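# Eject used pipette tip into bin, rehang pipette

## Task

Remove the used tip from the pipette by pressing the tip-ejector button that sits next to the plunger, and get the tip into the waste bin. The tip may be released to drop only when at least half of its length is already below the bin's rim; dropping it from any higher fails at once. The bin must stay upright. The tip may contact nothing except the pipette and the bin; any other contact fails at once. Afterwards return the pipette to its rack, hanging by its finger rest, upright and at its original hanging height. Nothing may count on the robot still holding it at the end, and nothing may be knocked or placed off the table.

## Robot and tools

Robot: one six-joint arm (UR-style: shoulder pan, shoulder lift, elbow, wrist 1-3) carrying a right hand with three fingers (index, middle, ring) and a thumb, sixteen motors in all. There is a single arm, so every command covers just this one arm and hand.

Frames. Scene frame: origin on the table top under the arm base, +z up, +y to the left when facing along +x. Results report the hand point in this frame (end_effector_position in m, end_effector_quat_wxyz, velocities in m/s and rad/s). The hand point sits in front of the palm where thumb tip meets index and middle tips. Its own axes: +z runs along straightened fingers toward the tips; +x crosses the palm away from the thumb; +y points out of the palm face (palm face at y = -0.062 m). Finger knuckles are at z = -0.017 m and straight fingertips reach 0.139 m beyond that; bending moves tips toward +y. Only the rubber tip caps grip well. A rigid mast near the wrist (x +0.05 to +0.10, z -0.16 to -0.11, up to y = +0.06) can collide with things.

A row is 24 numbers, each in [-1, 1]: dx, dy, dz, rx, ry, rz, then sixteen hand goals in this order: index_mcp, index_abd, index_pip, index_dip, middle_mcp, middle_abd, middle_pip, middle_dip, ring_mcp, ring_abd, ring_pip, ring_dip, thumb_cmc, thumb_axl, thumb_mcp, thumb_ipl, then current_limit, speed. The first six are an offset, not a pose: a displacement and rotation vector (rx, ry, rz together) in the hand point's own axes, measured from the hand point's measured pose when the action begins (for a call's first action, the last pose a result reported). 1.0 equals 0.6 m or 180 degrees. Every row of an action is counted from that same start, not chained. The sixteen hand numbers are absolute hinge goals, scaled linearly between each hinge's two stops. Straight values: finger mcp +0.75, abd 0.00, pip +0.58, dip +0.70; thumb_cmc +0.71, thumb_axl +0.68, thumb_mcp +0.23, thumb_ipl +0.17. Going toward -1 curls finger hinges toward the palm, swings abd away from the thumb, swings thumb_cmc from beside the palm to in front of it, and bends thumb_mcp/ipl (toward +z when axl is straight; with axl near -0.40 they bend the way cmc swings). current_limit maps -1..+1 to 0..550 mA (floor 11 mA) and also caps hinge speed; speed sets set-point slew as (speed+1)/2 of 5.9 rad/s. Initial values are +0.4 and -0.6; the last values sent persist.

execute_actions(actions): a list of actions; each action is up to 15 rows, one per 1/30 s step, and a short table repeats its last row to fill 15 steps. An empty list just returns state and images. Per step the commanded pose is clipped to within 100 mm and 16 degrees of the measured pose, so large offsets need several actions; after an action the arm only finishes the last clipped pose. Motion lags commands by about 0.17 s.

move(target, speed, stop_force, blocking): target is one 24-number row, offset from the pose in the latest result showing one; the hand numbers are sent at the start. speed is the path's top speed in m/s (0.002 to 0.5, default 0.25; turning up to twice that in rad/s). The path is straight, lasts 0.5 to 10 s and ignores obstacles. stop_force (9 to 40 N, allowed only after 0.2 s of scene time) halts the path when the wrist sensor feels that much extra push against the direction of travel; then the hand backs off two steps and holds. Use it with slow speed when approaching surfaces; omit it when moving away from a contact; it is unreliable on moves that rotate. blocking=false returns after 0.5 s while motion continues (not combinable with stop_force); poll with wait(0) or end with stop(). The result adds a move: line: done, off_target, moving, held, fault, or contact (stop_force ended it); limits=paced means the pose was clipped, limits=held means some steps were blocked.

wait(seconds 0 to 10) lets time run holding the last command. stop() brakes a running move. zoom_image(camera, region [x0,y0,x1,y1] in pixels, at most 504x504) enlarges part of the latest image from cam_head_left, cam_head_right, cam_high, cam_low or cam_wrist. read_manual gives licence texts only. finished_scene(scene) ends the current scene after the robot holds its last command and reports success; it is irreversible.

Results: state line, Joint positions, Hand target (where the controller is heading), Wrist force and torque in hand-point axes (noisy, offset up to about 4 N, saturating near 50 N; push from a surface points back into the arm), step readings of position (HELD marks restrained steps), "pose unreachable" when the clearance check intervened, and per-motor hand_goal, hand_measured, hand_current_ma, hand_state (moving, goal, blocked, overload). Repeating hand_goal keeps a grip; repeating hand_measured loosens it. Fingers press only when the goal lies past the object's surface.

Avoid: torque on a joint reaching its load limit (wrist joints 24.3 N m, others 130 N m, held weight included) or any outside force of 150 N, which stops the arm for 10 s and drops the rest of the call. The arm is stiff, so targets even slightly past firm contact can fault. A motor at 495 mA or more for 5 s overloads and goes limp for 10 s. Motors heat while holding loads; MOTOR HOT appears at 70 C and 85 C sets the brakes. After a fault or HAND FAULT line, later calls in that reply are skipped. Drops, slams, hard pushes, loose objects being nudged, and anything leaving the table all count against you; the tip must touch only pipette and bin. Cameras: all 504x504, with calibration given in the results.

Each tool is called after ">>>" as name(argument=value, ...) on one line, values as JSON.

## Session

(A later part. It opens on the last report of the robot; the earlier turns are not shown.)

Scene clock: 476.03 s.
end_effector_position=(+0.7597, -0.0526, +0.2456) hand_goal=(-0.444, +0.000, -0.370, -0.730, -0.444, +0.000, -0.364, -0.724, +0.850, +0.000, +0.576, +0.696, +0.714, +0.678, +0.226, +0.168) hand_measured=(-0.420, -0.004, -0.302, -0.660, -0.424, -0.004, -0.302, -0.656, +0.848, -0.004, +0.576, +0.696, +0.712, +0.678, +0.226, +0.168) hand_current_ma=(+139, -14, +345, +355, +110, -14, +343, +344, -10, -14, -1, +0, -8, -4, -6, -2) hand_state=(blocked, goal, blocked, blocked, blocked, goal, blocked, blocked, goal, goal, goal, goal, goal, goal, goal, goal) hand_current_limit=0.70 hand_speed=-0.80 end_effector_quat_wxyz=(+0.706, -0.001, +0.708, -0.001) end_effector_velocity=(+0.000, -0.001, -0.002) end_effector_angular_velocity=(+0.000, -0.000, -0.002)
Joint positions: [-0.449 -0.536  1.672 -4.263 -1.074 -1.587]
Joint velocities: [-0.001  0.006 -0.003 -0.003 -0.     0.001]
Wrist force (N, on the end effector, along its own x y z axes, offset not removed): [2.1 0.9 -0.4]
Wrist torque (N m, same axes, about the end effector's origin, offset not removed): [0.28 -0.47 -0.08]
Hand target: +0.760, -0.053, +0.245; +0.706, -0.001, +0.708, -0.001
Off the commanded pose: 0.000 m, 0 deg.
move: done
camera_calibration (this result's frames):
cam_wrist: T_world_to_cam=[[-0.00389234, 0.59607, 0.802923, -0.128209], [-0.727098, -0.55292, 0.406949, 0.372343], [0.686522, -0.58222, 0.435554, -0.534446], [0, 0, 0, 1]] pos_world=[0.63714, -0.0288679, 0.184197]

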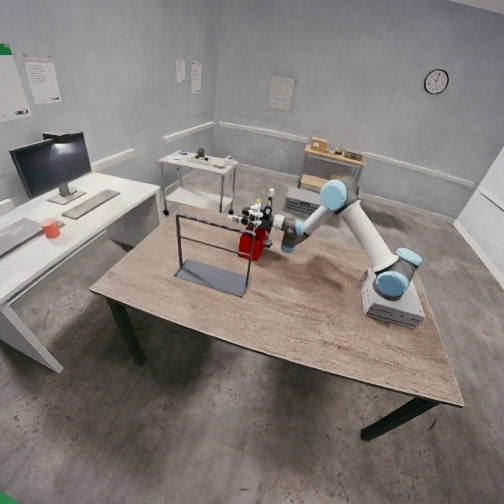

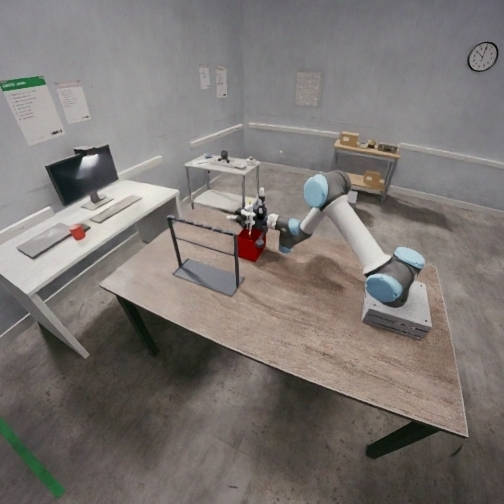

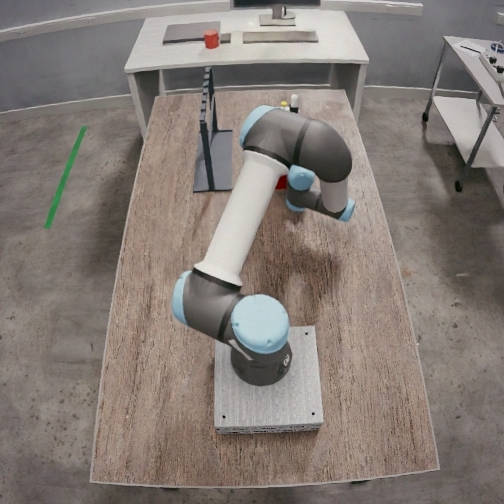

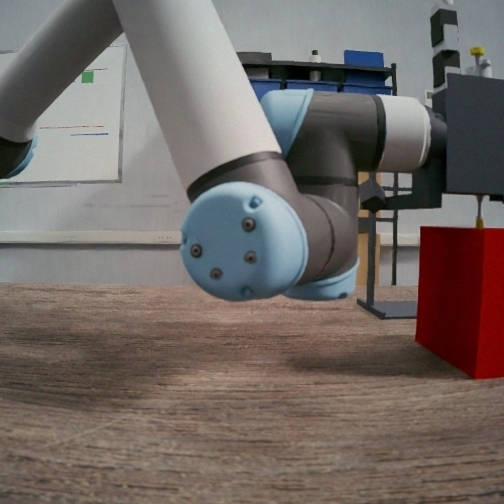

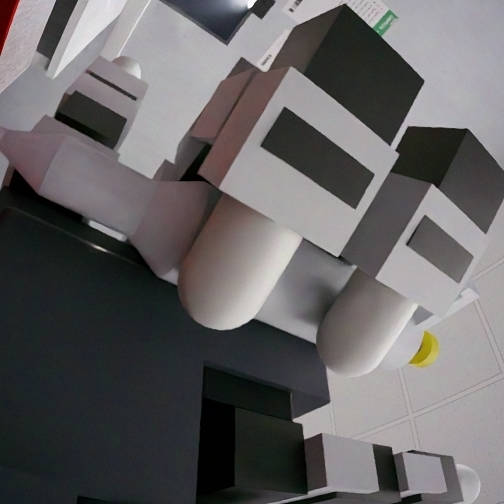

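>>> execute_actions(actions=[[[0,0,0,0,0,0,-0.445,0,-0.37,-0.73,-0.445,0,-0.365,-0.725,0.85,0,0.576,0.696,0.714,0.678,-0.112,-0.373,0.7,-0.5]],[[0,0,0,0,0,0,-0.445,0,-0.37,-0.73,-0.445,0,-0.365,-0.725,0.85,0,0.576,0.696,0.714,0.678,-0.112,-0.373,0.7,-0.5]]])

>>> zoom_image(camera="cam_low", region=[420, 10, 504, 110])

>>> zoom_image(camera="cam_high", region=[260, 85, 320, 125])

>>> zoom_image(camera="cam_head_right", region=[225, 185, 285, 245])

Scene clock: 527.57 s.
end_effector_position=(+0.7597, -0.0526, +0.2456) hand_goal=(-0.444, +0.000, -0.370, -0.730, -0.444, +0.000, -0.364, -0.724, +0.850, +0.000, +0.576, +0.696, +0.714, +0.678, -0.112, -0.372) hand_measured=(-0.420, -0.004, -0.302, -0.660, -0.424, -0.004, -0.302, -0.656, +0.848, -0.004, +0.576, +0.696, +0.712, +0.678, -0.114, -0.372) hand_current_ma=(+139, -14, +345, +355, +110, -14, +343, +344, -10, -14, -1, +0, -8, -4, -12, +3) hand_state=(blocked, goal, blocked, blocked, blocked, goal, blocked, blocked, goal, goal, goal, goal, goal, goal, goal, goal) hand_current_limit=0.70 hand_speed=-0.50 end_effector_quat_wxyz=(+0.706, -0.001, +0.708, -0.001) end_effector_velocity=(-0.000, -0.001, -0.001) end_effector_angular_velocity=(-0.000, +0.001, -0.001)
Joint positions: [-0.449 -0.536  1.672 -4.263 -1.074 -1.587]
Joint velocities: [-0.001  0.001  0.    -0.    -0.001 -0.001]
Wrist force (N, on the end effector, along its own x y z axes, offset not removed): [2.8 3.5 2.4]
Wrist torque (N m, same axes, about the end effector's origin, offset not removed): [0.26 -0.50 0.11]
Hand target: +0.760, -0.053, +0.246; +0.706, -0.001, +0.708, -0.001
Off the commanded pose: 0.000 m, 0 deg.
Step readings (end_effector_position; steps 1 to 15: 1st action; 16 to 30: 2nd action):
0: (+0.7597, -0.0527, +0.2454)
1: (+0.7597, -0.0527, +0.2454)
2: (+0.7597, -0.0527, +0.2454)
4: (+0.7597, -0.0527, +0.2454)
8: (+0.7597, -0.0527, +0.2455)
15: (+0.7597, -0.0526, +0.2456)
16: (+0.7597, -0.0526, +0.2456)
17: (+0.7597, -0.0526, +0.2456)
19: (+0.7597, -0.0526, +0.2456)
23: (+0.7597, -0.0526, +0.2456)
30: end_effector_position above
camera_calibration (this result's frames):
cam_wrist: T_world_to_cam=[[-0.00391485, 0.59602, 0.80296, -0.128202], [-0.727108, -0.552947, 0.406895, 0.372362], [0.686512, -0.582246, 0.435536, -0.534436], [0, 0, 0, 1]] pos_world=[0.637142, -0.0288661, 0.184194]

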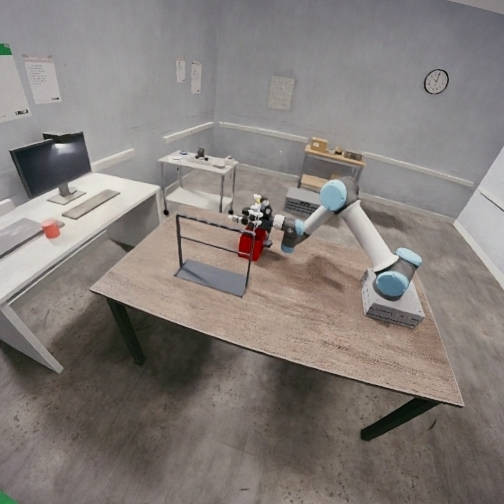

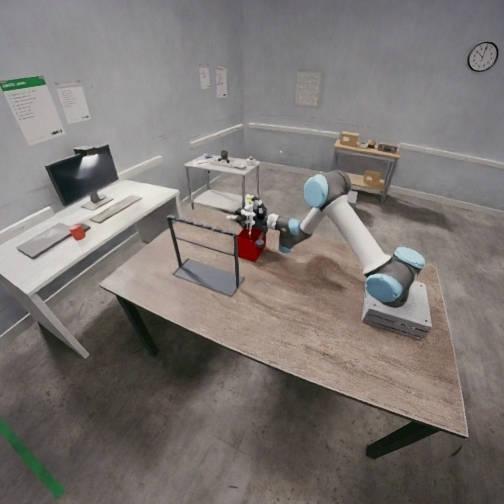

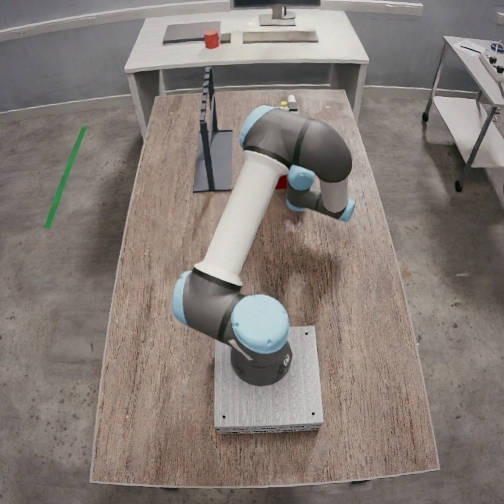

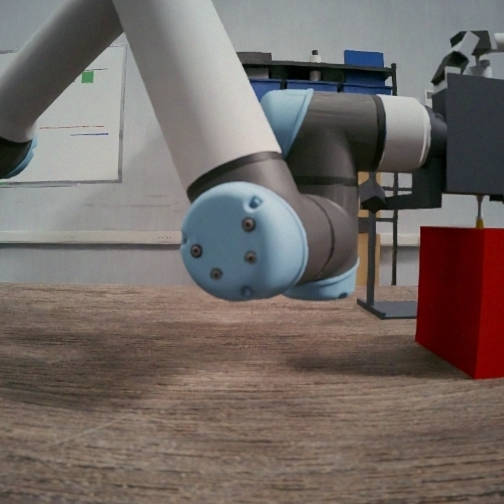

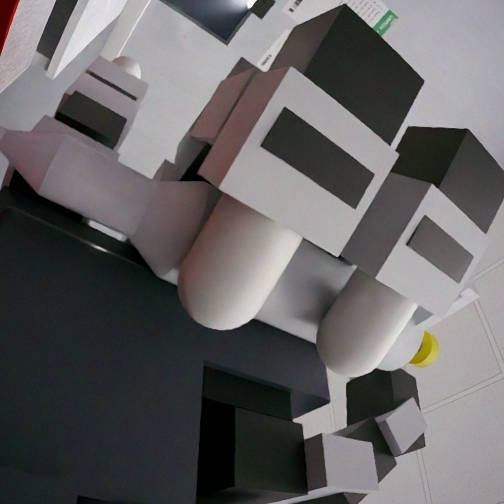

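Region (420, 10, 504, 110) of cam_low's 504x504 image, scaled by 5.040, with more detail than that image has; it fills the left 423 columns of this view, and the rest is white.

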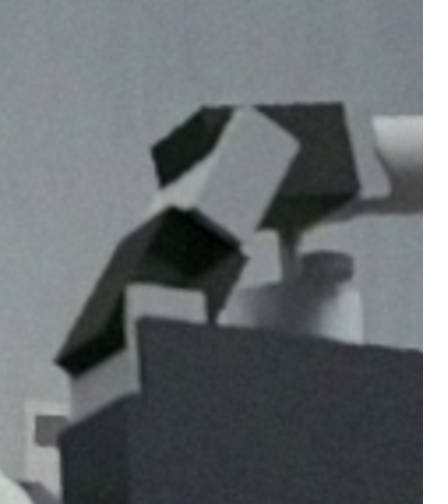

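Region (260, 85, 320, 125) of cam_high's 504x504 image, scaled by 8.400, with more detail than that image has.

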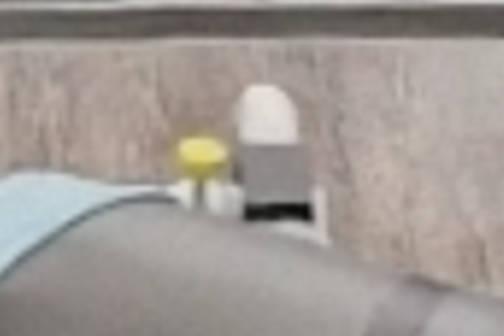

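Region (225, 185, 285, 245) of cam_head_right's 504x504 image, scaled by 8.400, with more detail than that image has.

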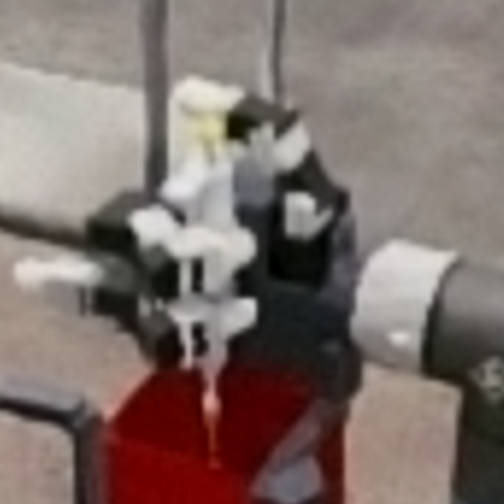

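>>> execute_actions(actions=[[[0,0,0,0,0,0,-0.445,0,-0.38,-0.74,-0.445,0,-0.375,-0.735,0.85,0,0.576,0.696,0.714,0.678,-0.225,-0.319,0.75,-0.7]]])

>>> zoom_image(camera="cam_low", region=[420, 10, 504, 110])

Scene clock: 544.23 s.
end_effector_position=(+0.7597, -0.0526, +0.2456) hand_goal=(-0.444, +0.000, -0.380, -0.740, -0.444, +0.000, -0.374, -0.734, +0.850, +0.000, +0.576, +0.696, +0.714, +0.678, -0.224, -0.318) hand_measured=(-0.420, -0.004, -0.304, -0.660, -0.424, -0.004, -0.304, -0.656, +0.848, -0.004, +0.576, +0.696, +0.712, +0.678, -0.226, -0.324) hand_current_ma=(+139, -14, +388, +406, +110, -14, +387, +395, -10, -14, -1, +0, -8, -4, -15, -36) hand_state=(blocked, goal, blocked, blocked, blocked, goal, blocked, blocked, goal, goal, goal, goal, goal, goal, goal, goal) hand_current_limit=0.75 hand_speed=-0.70 end_effector_quat_wxyz=(+0.706, -0.001, +0.708, -0.001) end_effector_velocity=(-0.000, -0.001, -0.001) end_effector_angular_velocity=(+0.000, +0.001, -0.001)
Joint positions: [-0.449 -0.536  1.672 -4.263 -1.074 -1.587]
Joint velocities: [-0.001  0.     0.     0.    -0.001 -0.   ]
Wrist force (N, on the end effector, along its own x y z axes, offset not removed): [2.1 4.9 0.3]
Wrist torque (N m, same axes, about the end effector's origin, offset not removed): [0.67 -0.58 0.18]
Hand target: +0.760, -0.053, +0.246; +0.706, -0.001, +0.708, -0.001
Off the commanded pose: 0.000 m, 0 deg.
Step readings (end_effector_position):
0: (+0.7597, -0.0526, +0.2456)
1: (+0.7597, -0.0526, +0.2456)
2: (+0.7597, -0.0526, +0.2456)
4: (+0.7597, -0.0526, +0.2456)
8: (+0.7597, -0.0526, +0.2456)
15: end_effector_position above
camera_calibration (this result's frames):
cam_wrist: T_world_to_cam=[[-0.00393439, 0.595998, 0.802976, -0.128199], [-0.727118, -0.552958, 0.406863, 0.372372], [0.686501, -0.582258, 0.435537, -0.53443], [0, 0, 0, 1]] pos_world=[0.637141, -0.0288637, 0.1842]

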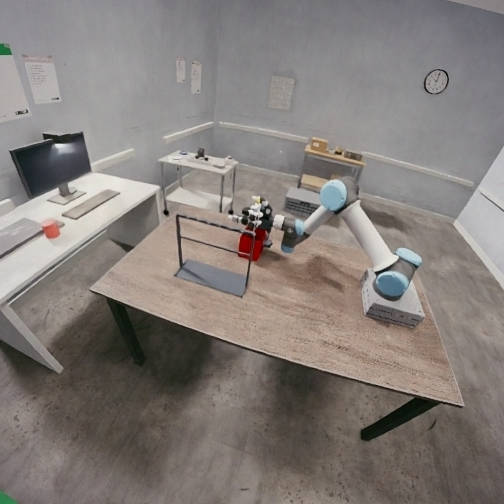

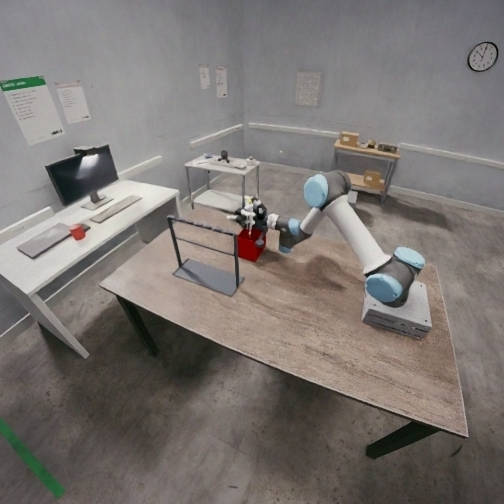

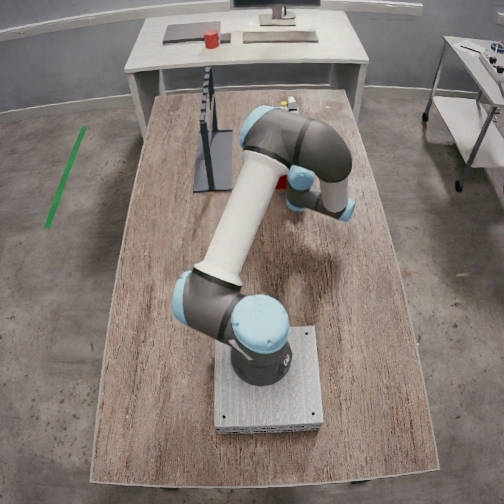

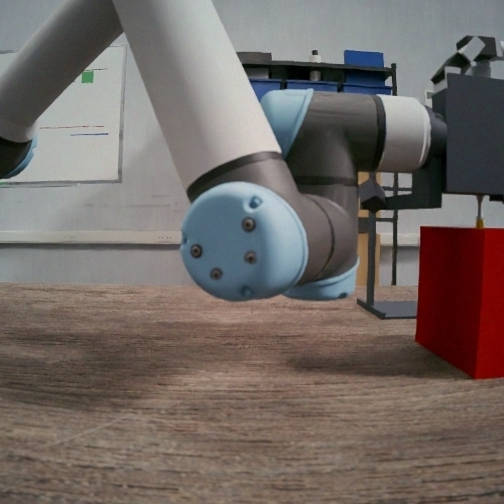

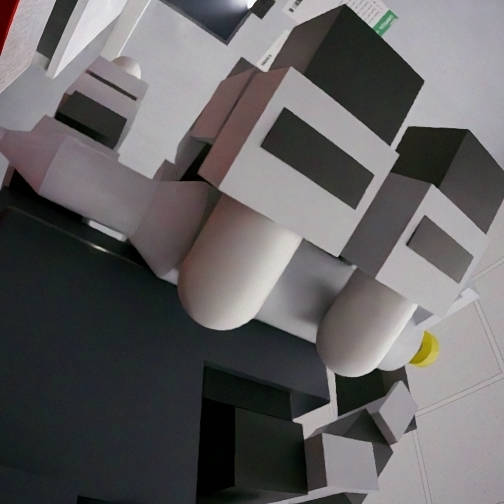

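Region (420, 10, 504, 110) of cam_low's 504x504 image, scaled by 5.040, with more detail than that image has; it fills the left 423 columns of this view, and the rest is white.

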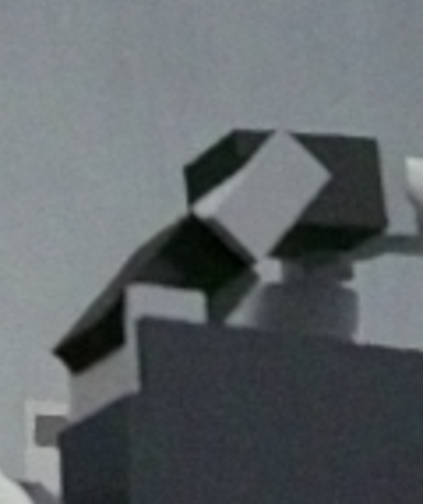

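>>> execute_actions(actions=[[[0,0,0,0,0,0,-0.445,0,-0.38,-0.74,-0.445,0,-0.375,-0.735,0.85,0,0.576,0.696,0.714,0.678,-0.30,-0.31,0.75,-0.8]]])

>>> zoom_image(camera="cam_low", region=[420, 10, 504, 110])

Scene clock: 549.70 s.
end_effector_position=(+0.7597, -0.0526, +0.2456) hand_goal=(-0.444, +0.000, -0.380, -0.740, -0.444, +0.000, -0.374, -0.734, +0.850, +0.000, +0.576, +0.696, +0.714, +0.678, -0.300, -0.310) hand_measured=(-0.420, -0.004, -0.304, -0.660, -0.424, -0.004, -0.304, -0.656, +0.848, -0.004, +0.576, +0.696, +0.716, +0.676, -0.244, -0.306) hand_current_ma=(+139, -14, +381, +406, +110, -14, +387, +395, -10, -14, -1, +0, +13, -13, +407, +23) hand_state=(blocked, goal, blocked, blocked, blocked, goal, blocked, blocked, goal, goal, goal, goal, goal, goal, blocked, goal) hand_current_limit=0.75 hand_speed=-0.80 end_effector_quat_wxyz=(+0.706, -0.001, +0.708, -0.001) end_effector_velocity=(+0.000, -0.000, +0.000) end_effector_angular_velocity=(-0.001, -0.000, -0.001)
Joint positions: [-0.449 -0.536  1.672 -4.263 -1.074 -1.587]
Joint velocities: [-0.    -0.001  0.     0.    -0.001 -0.   ]
Wrist force (N, on the end effector, along its own x y z axes, offset not removed): [-1.6 3.0 0.6]
Wrist torque (N m, same axes, about the end effector's origin, offset not removed): [0.24 0.05 -0.15]
Hand target: +0.760, -0.053, +0.246; +0.706, -0.001, +0.708, -0.001
Off the commanded pose: 0.000 m, 0 deg.
Step readings (end_effector_position):
0: (+0.7597, -0.0526, +0.2456)
1: (+0.7597, -0.0526, +0.2456)
2: (+0.7597, -0.0526, +0.2456)
4: (+0.7597, -0.0526, +0.2456)
8: (+0.7597, -0.0526, +0.2456)
15: end_effector_position above
camera_calibration (this result's frames):
cam_wrist: T_world_to_cam=[[-0.00391504, 0.59602, 0.80296, -0.128202], [-0.727108, -0.552947, 0.406895, 0.372362], [0.686512, -0.582246, 0.435536, -0.534436], [0, 0, 0, 1]] pos_world=[0.637142, -0.0288661, 0.184194]

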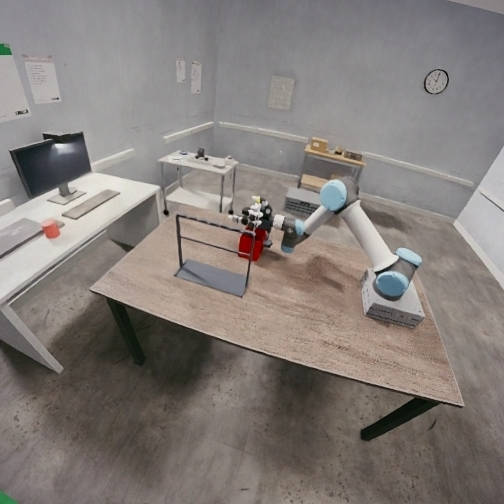

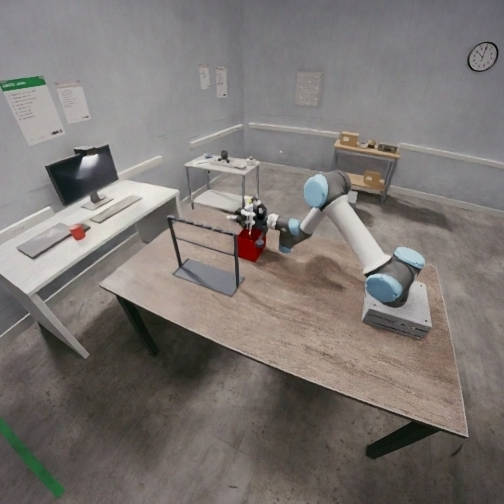

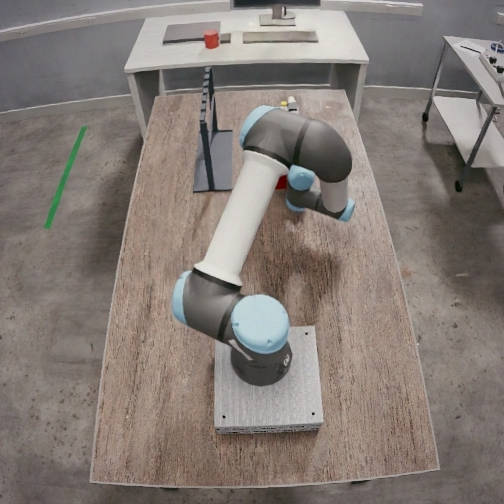

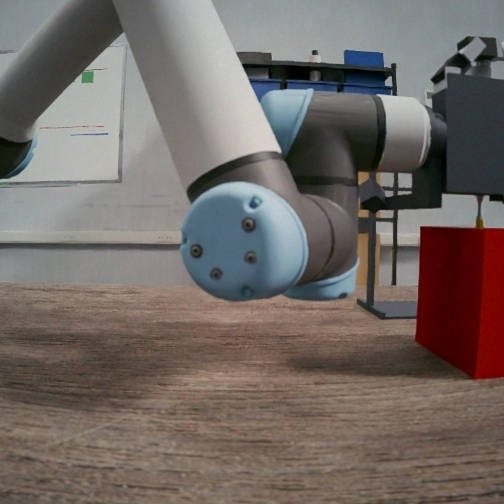

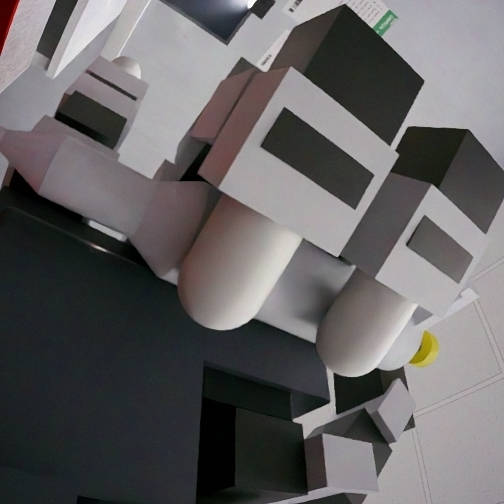

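Region (420, 10, 504, 110) of cam_low's 504x504 image, scaled by 5.040, with more detail than that image has; it fills the left 423 columns of this view, and the rest is white.

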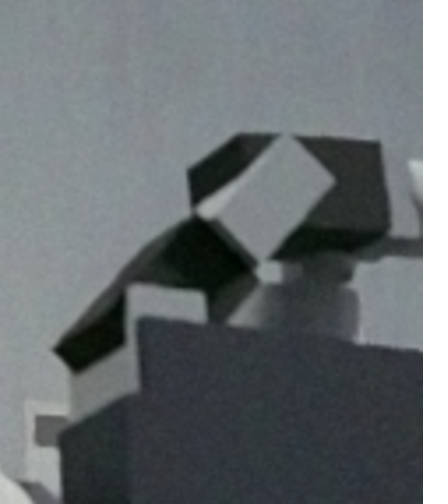

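>>> execute_actions(actions=[[[0,0,0,0,0,0,-0.445,0,-0.39,-0.75,-0.445,0,-0.385,-0.745,0.85,0,0.576,0.696,0.714,0.678,-0.36,-0.40,0.78,-0.8]],[[0,0,0,0,0,0,-0.445,0,-0.39,-0.75,-0.445,0,-0.385,-0.745,0.85,0,0.576,0.696,0.714,0.678,-0.36,-0.40,0.78,-0.8]]])

>>> zoom_image(camera="cam_low", region=[420, 10, 504, 110])

Scene clock: 569.87 s.
end_effector_position=(+0.7597, -0.0526, +0.2456) hand_goal=(-0.444, +0.000, -0.390, -0.750, -0.444, +0.000, -0.384, -0.744, +0.850, +0.000, +0.576, +0.696, +0.714, +0.678, -0.360, -0.400) hand_measured=(-0.420, -0.004, -0.306, -0.660, -0.424, -0.004, -0.306, -0.656, +0.848, -0.004, +0.576, +0.696, +0.718, +0.676, -0.278, -0.368) hand_current_ma=(+139, -14, +421, +457, +110, -14, +429, +445, -10, -14, -1, +0, +19, -14, +490, +216) hand_state=(blocked, goal, blocked, blocked, blocked, goal, blocked, blocked, goal, goal, goal, goal, goal, goal, blocked, blocked) hand_current_limit=0.78 hand_speed=-0.80 end_effector_quat_wxyz=(+0.706, -0.001, +0.708, -0.001) end_effector_velocity=(-0.000, +0.001, -0.001) end_effector_angular_velocity=(+0.001, +0.003, +0.001)
Joint positions: [-0.449 -0.536  1.672 -4.263 -1.074 -1.587]
Joint velocities: [ 0.001  0.001  0.001  0.001  0.    -0.001]
Wrist force (N, on the end effector, along its own x y z axes, offset not removed): [2.5 2.6 -1.3]
Wrist torque (N m, same axes, about the end effector's origin, offset not removed): [0.44 -0.47 0.02]
Hand target: +0.760, -0.053, +0.246; +0.706, -0.001, +0.708, -0.001
Off the commanded pose: 0.000 m, 0 deg.
Step readings (end_effector_position; steps 1 to 15: 1st action; 16 to 30: 2nd action):
0: (+0.7597, -0.0526, +0.2456)
1: (+0.7597, -0.0526, +0.2456)
2: (+0.7597, -0.0526, +0.2456)
4: (+0.7597, -0.0526, +0.2456)
8: (+0.7597, -0.0526, +0.2456)
15: (+0.7597, -0.0526, +0.2456)
16: (+0.7597, -0.0526, +0.2456)
17: (+0.7597, -0.0526, +0.2456)
19: (+0.7597, -0.0526, +0.2456)
23: (+0.7597, -0.0526, +0.2456)
30: end_effector_position above
camera_calibration (this result's frames):
cam_wrist: T_world_to_cam=[[-0.00393462, 0.595998, 0.802976, -0.128199], [-0.727118, -0.552957, 0.406863, 0.372372], [0.686501, -0.582258, 0.435537, -0.53443], [0, 0, 0, 1]] pos_world=[0.637141, -0.0288637, 0.1842]

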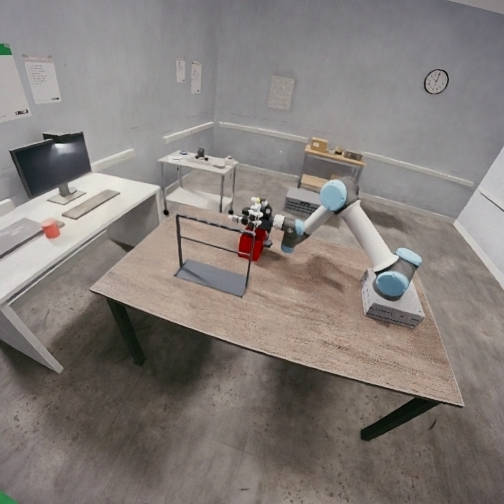

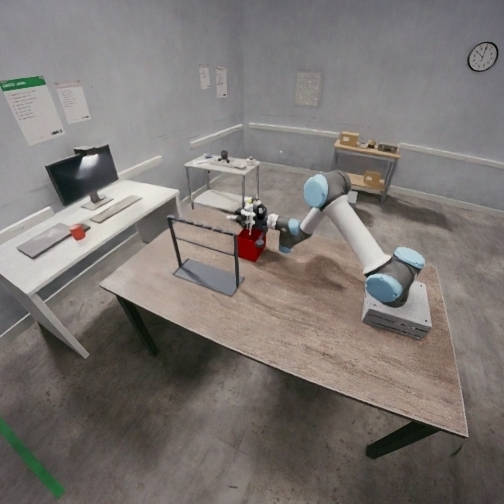

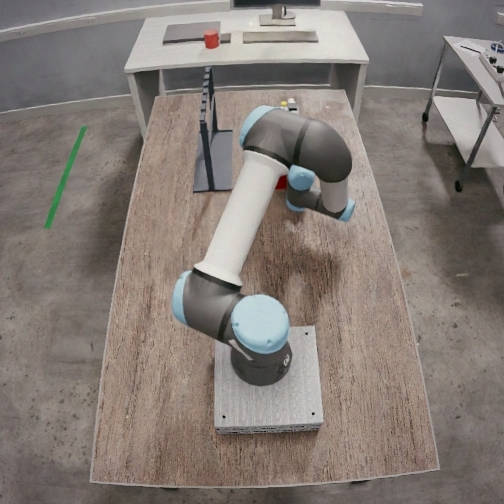

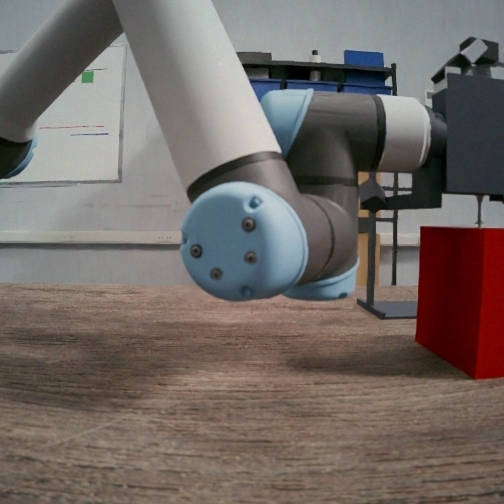

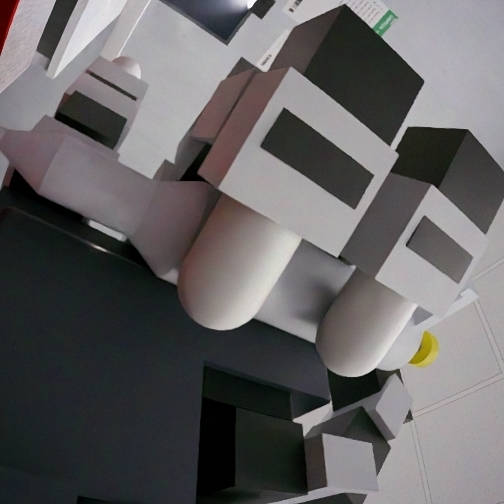

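Region (420, 10, 504, 110) of cam_low's 504x504 image, scaled by 5.040, with more detail than that image has; it fills the left 423 columns of this view, and the rest is white.

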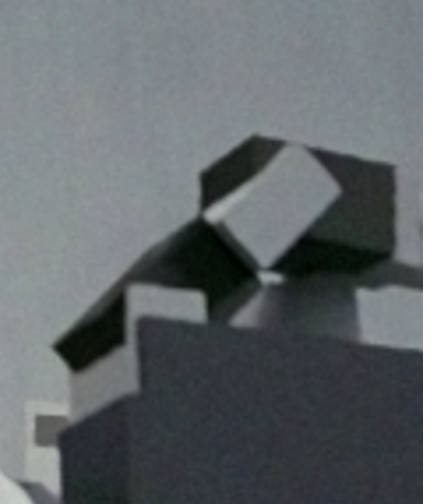

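>>> zoom_image(camera="cam_low", region=[440, 180, 504, 244])

>>> zoom_image(camera="cam_head_right", region=[225, 205, 285, 265])

Region (440, 180, 504, 244) of cam_low's 504x504 image, scaled by 7.875, with more detail than that image has.

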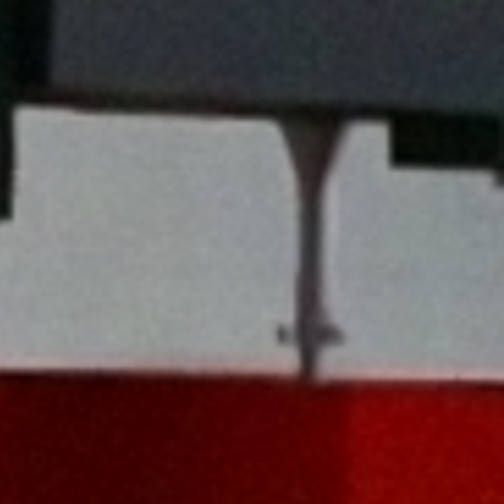

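Region (225, 205, 285, 265) of cam_head_right's 504x504 image, scaled by 8.400, with more detail than that image has.

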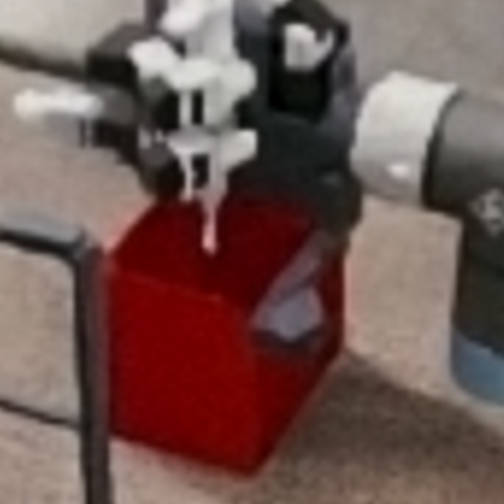

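>>> move(target=[-0.0385, 0.035, 0, 0, 0, 0, -0.445, 0, -0.37, -0.73, -0.445, 0, -0.365, -0.725, 0.85, 0, 0.576, 0.696, 0.714, 0.678, 0.226, 0.168, 0.7, -0.5], speed=0.08)

Scene clock: 584.67 s.
end_effector_position=(+0.7597, -0.0317, +0.2685) hand_goal=(-0.444, +0.000, -0.370, -0.730, -0.444, +0.000, -0.364, -0.724, +0.850, +0.000, +0.576, +0.696, +0.714, +0.678, +0.226, +0.168) hand_measured=(-0.420, -0.004, -0.306, -0.660, -0.424, -0.004, -0.306, -0.656, +0.848, -0.004, +0.576, +0.696, +0.716, +0.676, +0.224, +0.166) hand_current_ma=(+139, -14, +320, +355, +110, -14, +319, +344, -10, -14, -1, +0, +16, -13, -14, -15) hand_state=(blocked, goal, blocked, blocked, blocked, goal, blocked, blocked, goal, goal, goal, goal, goal, goal, goal, goal) hand_current_limit=0.70 hand_speed=-0.50 end_effector_quat_wxyz=(+0.706, -0.001, +0.708, -0.001) end_effector_velocity=(+0.000, +0.001, +0.001) end_effector_angular_velocity=(-0.001, -0.001, -0.001)
Joint positions: [-0.413 -0.589  1.704 -4.242 -1.11  -1.586]
Joint velocities: [ 0.001 -0.003  0.001  0.001 -0.002 -0.001]
Wrist force (N, on the end effector, along its own x y z axes, offset not removed): [2.4 0.0 0.5]
Wrist torque (N m, same axes, about the end effector's origin, offset not removed): [-0.02 -0.70 -0.07]
Hand target: +0.760, -0.032, +0.269; +0.706, -0.001, +0.708, -0.001
Off the commanded pose: 0.000 m, 0 deg.
move: done
camera_calibration (this result's frames):
cam_wrist: T_world_to_cam=[[-0.00395199, 0.595956, 0.803008, -0.159086], [-0.727115, -0.552989, 0.406825, 0.374677], [0.686504, -0.582271, 0.435514, -0.532288], [0, 0, 0, 1]] pos_world=[0.637222, -0.00793567, 0.207138]

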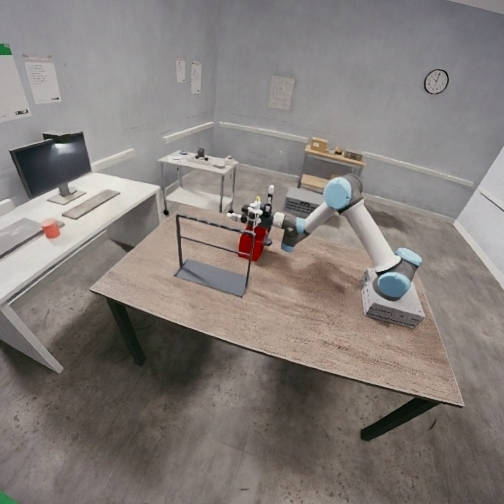

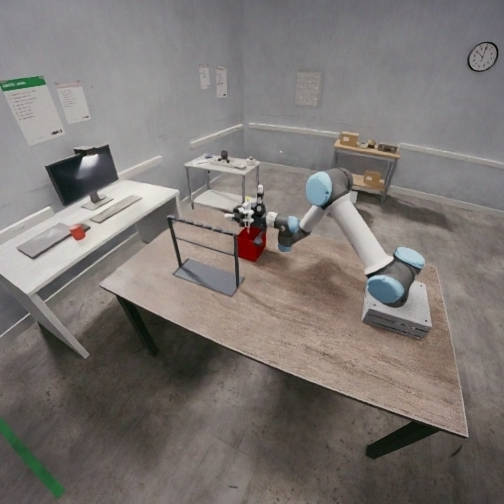

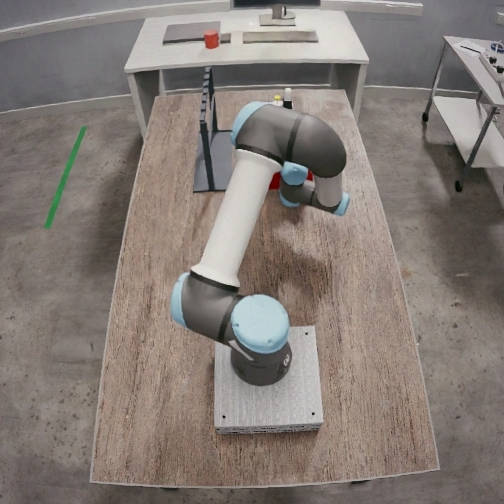

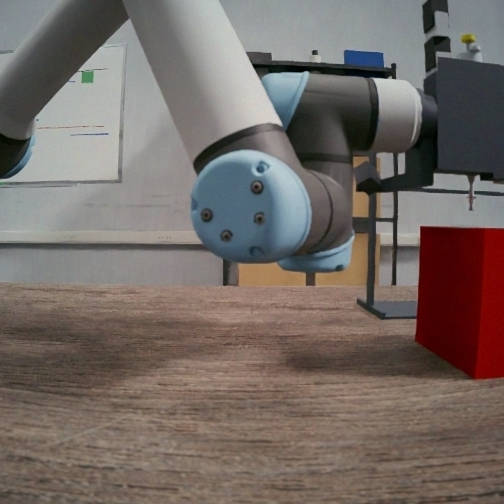

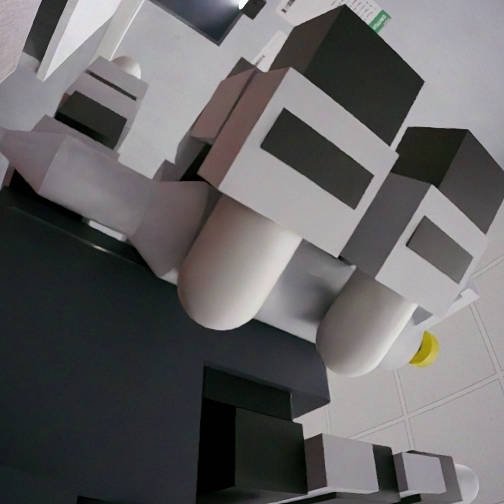

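>>> move(target=[0.0175, 0.2445, 0.0025, 0, 0, 0, -0.445, 0, -0.37, -0.73, -0.445, 0, -0.365, -0.725, 0.85, 0, 0.576, 0.696, 0.714, 0.678, 0.226, 0.168, 0.7, -0.5], speed=0.15)

>>> zoom_image(camera="cam_head_left", region=[160, 200, 280, 310])

Scene clock: 608.10 s.
end_effector_position=(+0.7611, +0.1148, +0.2577) hand_goal=(-0.444, +0.000, -0.370, -0.730, -0.444, +0.000, -0.364, -0.724, +0.850, +0.000, +0.576, +0.696, +0.714, +0.678, +0.226, +0.168) hand_measured=(-0.420, -0.004, -0.306, -0.660, -0.424, -0.004, -0.306, -0.656, +0.848, -0.004, +0.576, +0.696, +0.716, +0.676, +0.224, +0.166) hand_current_ma=(+139, -14, +320, +355, +110, -14, +319, +344, -9, -14, -1, +0, +12, -13, -14, -15) hand_state=(blocked, goal, blocked, blocked, blocked, goal, blocked, blocked, goal, goal, goal, goal, goal, goal, goal, goal) hand_current_limit=0.70 hand_speed=-0.50 end_effector_quat_wxyz=(+0.706, -0.001, +0.708, -0.001) end_effector_velocity=(+0.000, +0.001, +0.000) end_effector_angular_velocity=(-0.001, -0.000, -0.001)
Joint positions: [-0.146 -0.574  1.729 -4.282 -1.377 -1.582]
Joint velocities: [ 0.003 -0.    -0.002  0.001 -0.004 -0.001]
Wrist force (N, on the end effector, along its own x y z axes, offset not removed): [0.6 1.5 0.4]
Wrist torque (N m, same axes, about the end effector's origin, offset not removed): [0.09 -0.35 -0.25]
Hand target: +0.761, +0.115, +0.258; +0.706, -0.001, +0.708, -0.001
Off the commanded pose: 0.000 m, 0 deg.
move: done
camera_calibration (this result's frames):
cam_wrist: T_world_to_cam=[[-0.00396637, 0.596006, 0.80297, -0.237685], [-0.727089, -0.552992, 0.406868, 0.461068], [0.686531, -0.582217, 0.435543, -0.443261], [0, 0, 0, 1]] pos_world=[0.638608, 0.138554, 0.19632]

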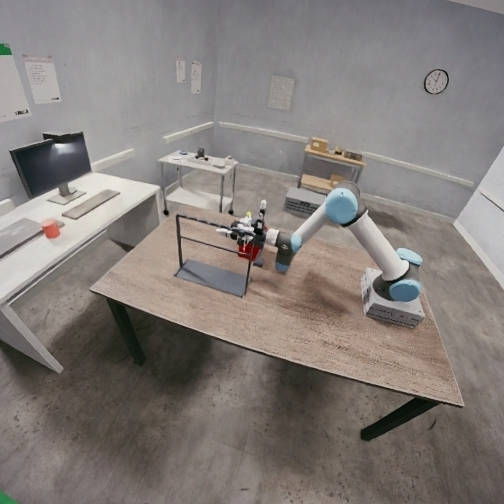

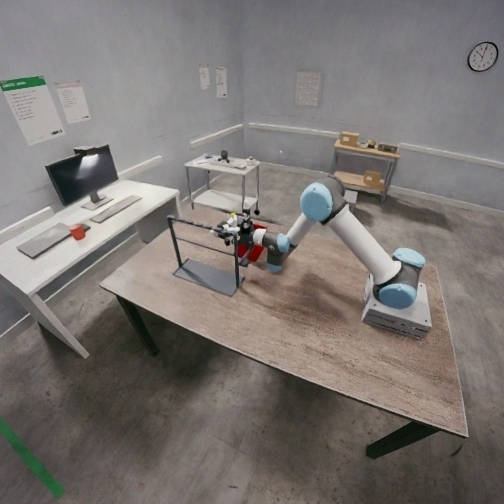

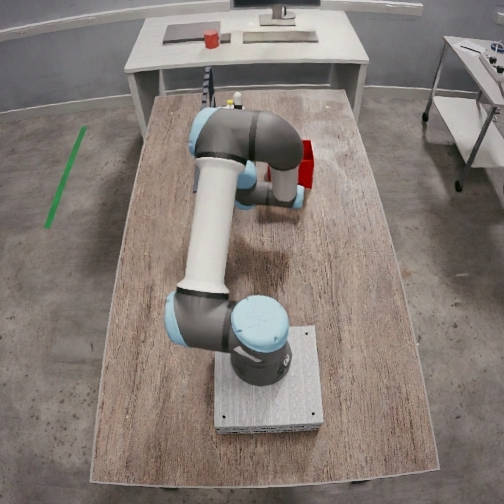

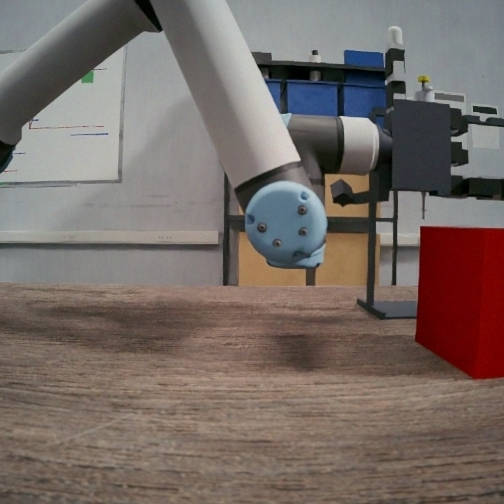

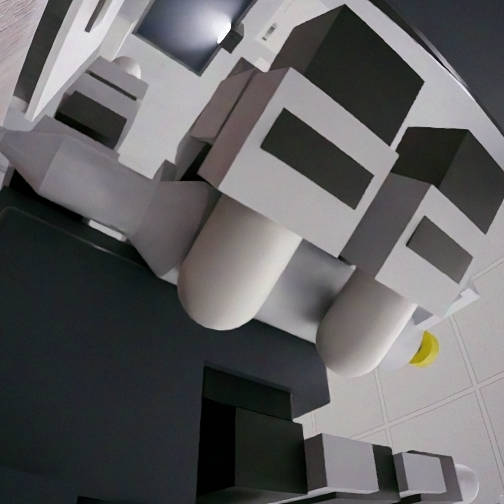

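Region (160, 200, 280, 310) of cam_head_left's 504x504 image, scaled by 4.200, with more detail than that image has; it fills the top 462 rows of this view, and the rest is white.

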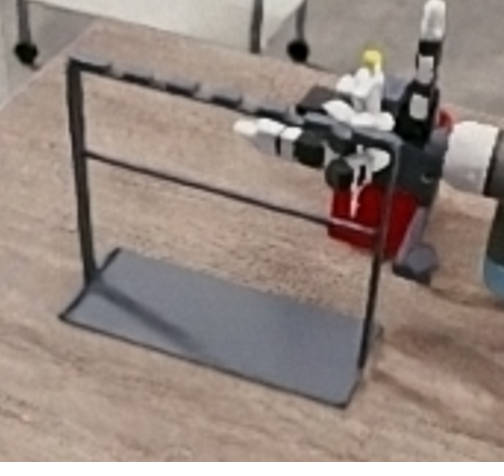

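>>> move(target=[0, 0.1053, 0, 0, 0, 0, -0.445, 0, -0.37, -0.73, -0.445, 0, -0.365, -0.725, 0.85, 0, 0.576, 0.696, 0.714, 0.678, 0.226, 0.168, 0.7, -0.5], speed=0.04)

>>> zoom_image(camera="cam_wrist", region=[360, 240, 504, 420])

>>> zoom_image(camera="cam_head_left", region=[220, 210, 270, 260])

Scene clock: 619.80 s.
end_effector_position=(+0.7611, +0.1778, +0.2576) hand_goal=(-0.444, +0.000, -0.370, -0.730, -0.444, +0.000, -0.364, -0.724, +0.850, +0.000, +0.576, +0.696, +0.714, +0.678, +0.226, +0.168) hand_measured=(-0.420, -0.004, -0.306, -0.660, -0.424, -0.004, -0.306, -0.656, +0.848, -0.004, +0.576, +0.696, +0.716, +0.676, +0.224, +0.166) hand_current_ma=(+139, -14, +320, +355, +110, -14, +319, +344, -9, -14, -1, +0, +12, -13, -14, -15) hand_state=(blocked, goal, blocked, blocked, blocked, goal, blocked, blocked, goal, goal, goal, goal, goal, goal, goal, goal) hand_current_limit=0.70 hand_speed=-0.50 end_effector_quat_wxyz=(+0.706, -0.001, +0.708, -0.001) end_effector_velocity=(+0.000, +0.002, -0.001) end_effector_angular_velocity=(+0.001, +0.002, -0.001)
Joint positions: [-0.026 -0.566  1.705 -4.267 -1.497 -1.581]
Joint velocities: [ 0.004  0.001 -0.001  0.002 -0.004  0.001]
Wrist force (N, on the end effector, along its own x y z axes, offset not removed): [0.2 1.1 -0.5]
Wrist torque (N m, same axes, about the end effector's origin, offset not removed): [0.30 -0.15 -0.23]
Hand target: +0.761, +0.178, +0.258; +0.706, -0.001, +0.708, -0.001
Off the commanded pose: 0.000 m, 0 deg.
move: done
camera_calibration (this result's frames):
cam_wrist: T_world_to_cam=[[-0.00397433, 0.596029, 0.802953, -0.275085], [-0.727077, -0.552994, 0.406886, 0.495914], [0.686544, -0.582192, 0.435557, -0.406531], [0, 0, 0, 1]] pos_world=[0.638576, 0.201517, 0.196167]

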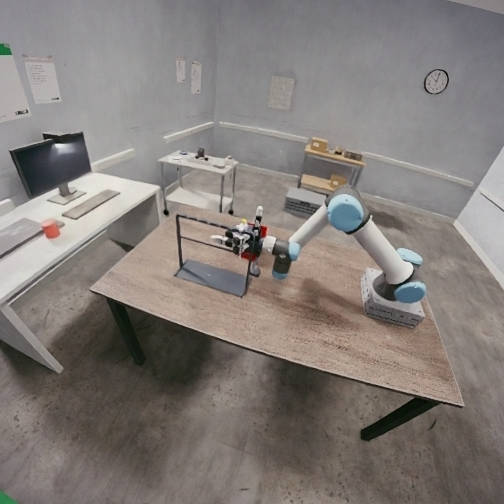

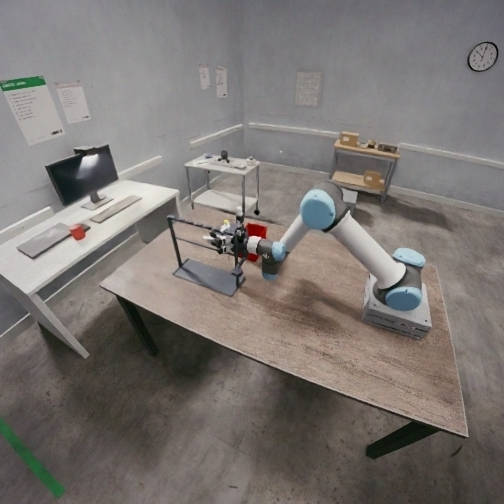

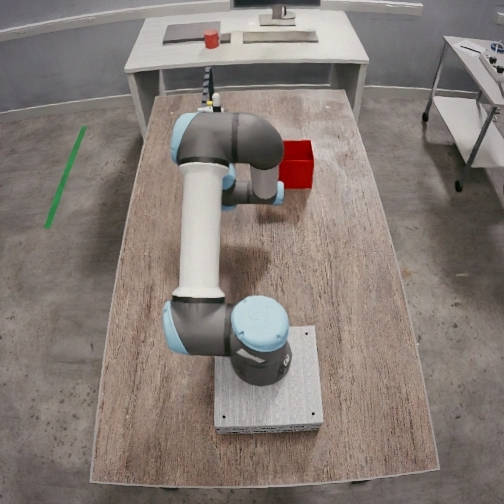

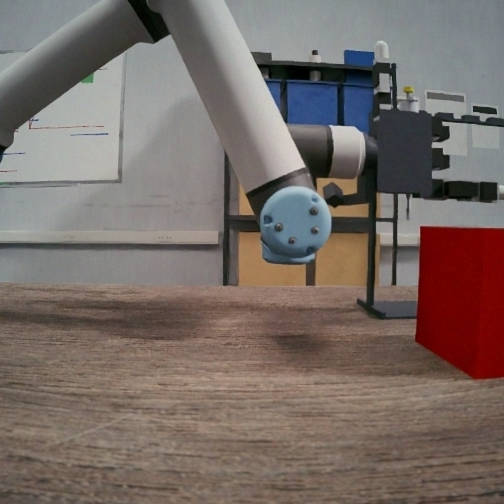

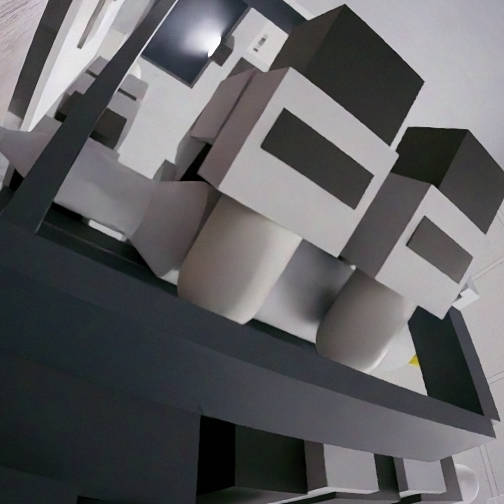

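Region (360, 240, 504, 420) of cam_wrist's 504x504 image, scaled by 2.800, with more detail than that image has; it fills the left 403 columns of this view, and the rest is white.

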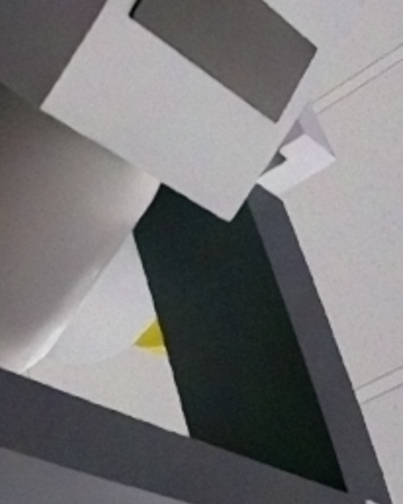

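Region (220, 210, 270, 260) of cam_head_left's 504x504 image, scaled by 10.080, with more detail than that image has.

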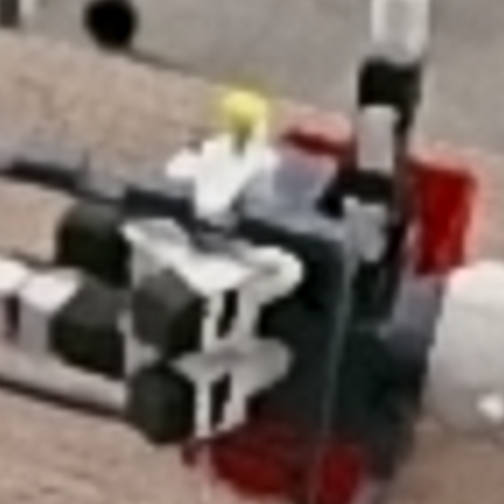

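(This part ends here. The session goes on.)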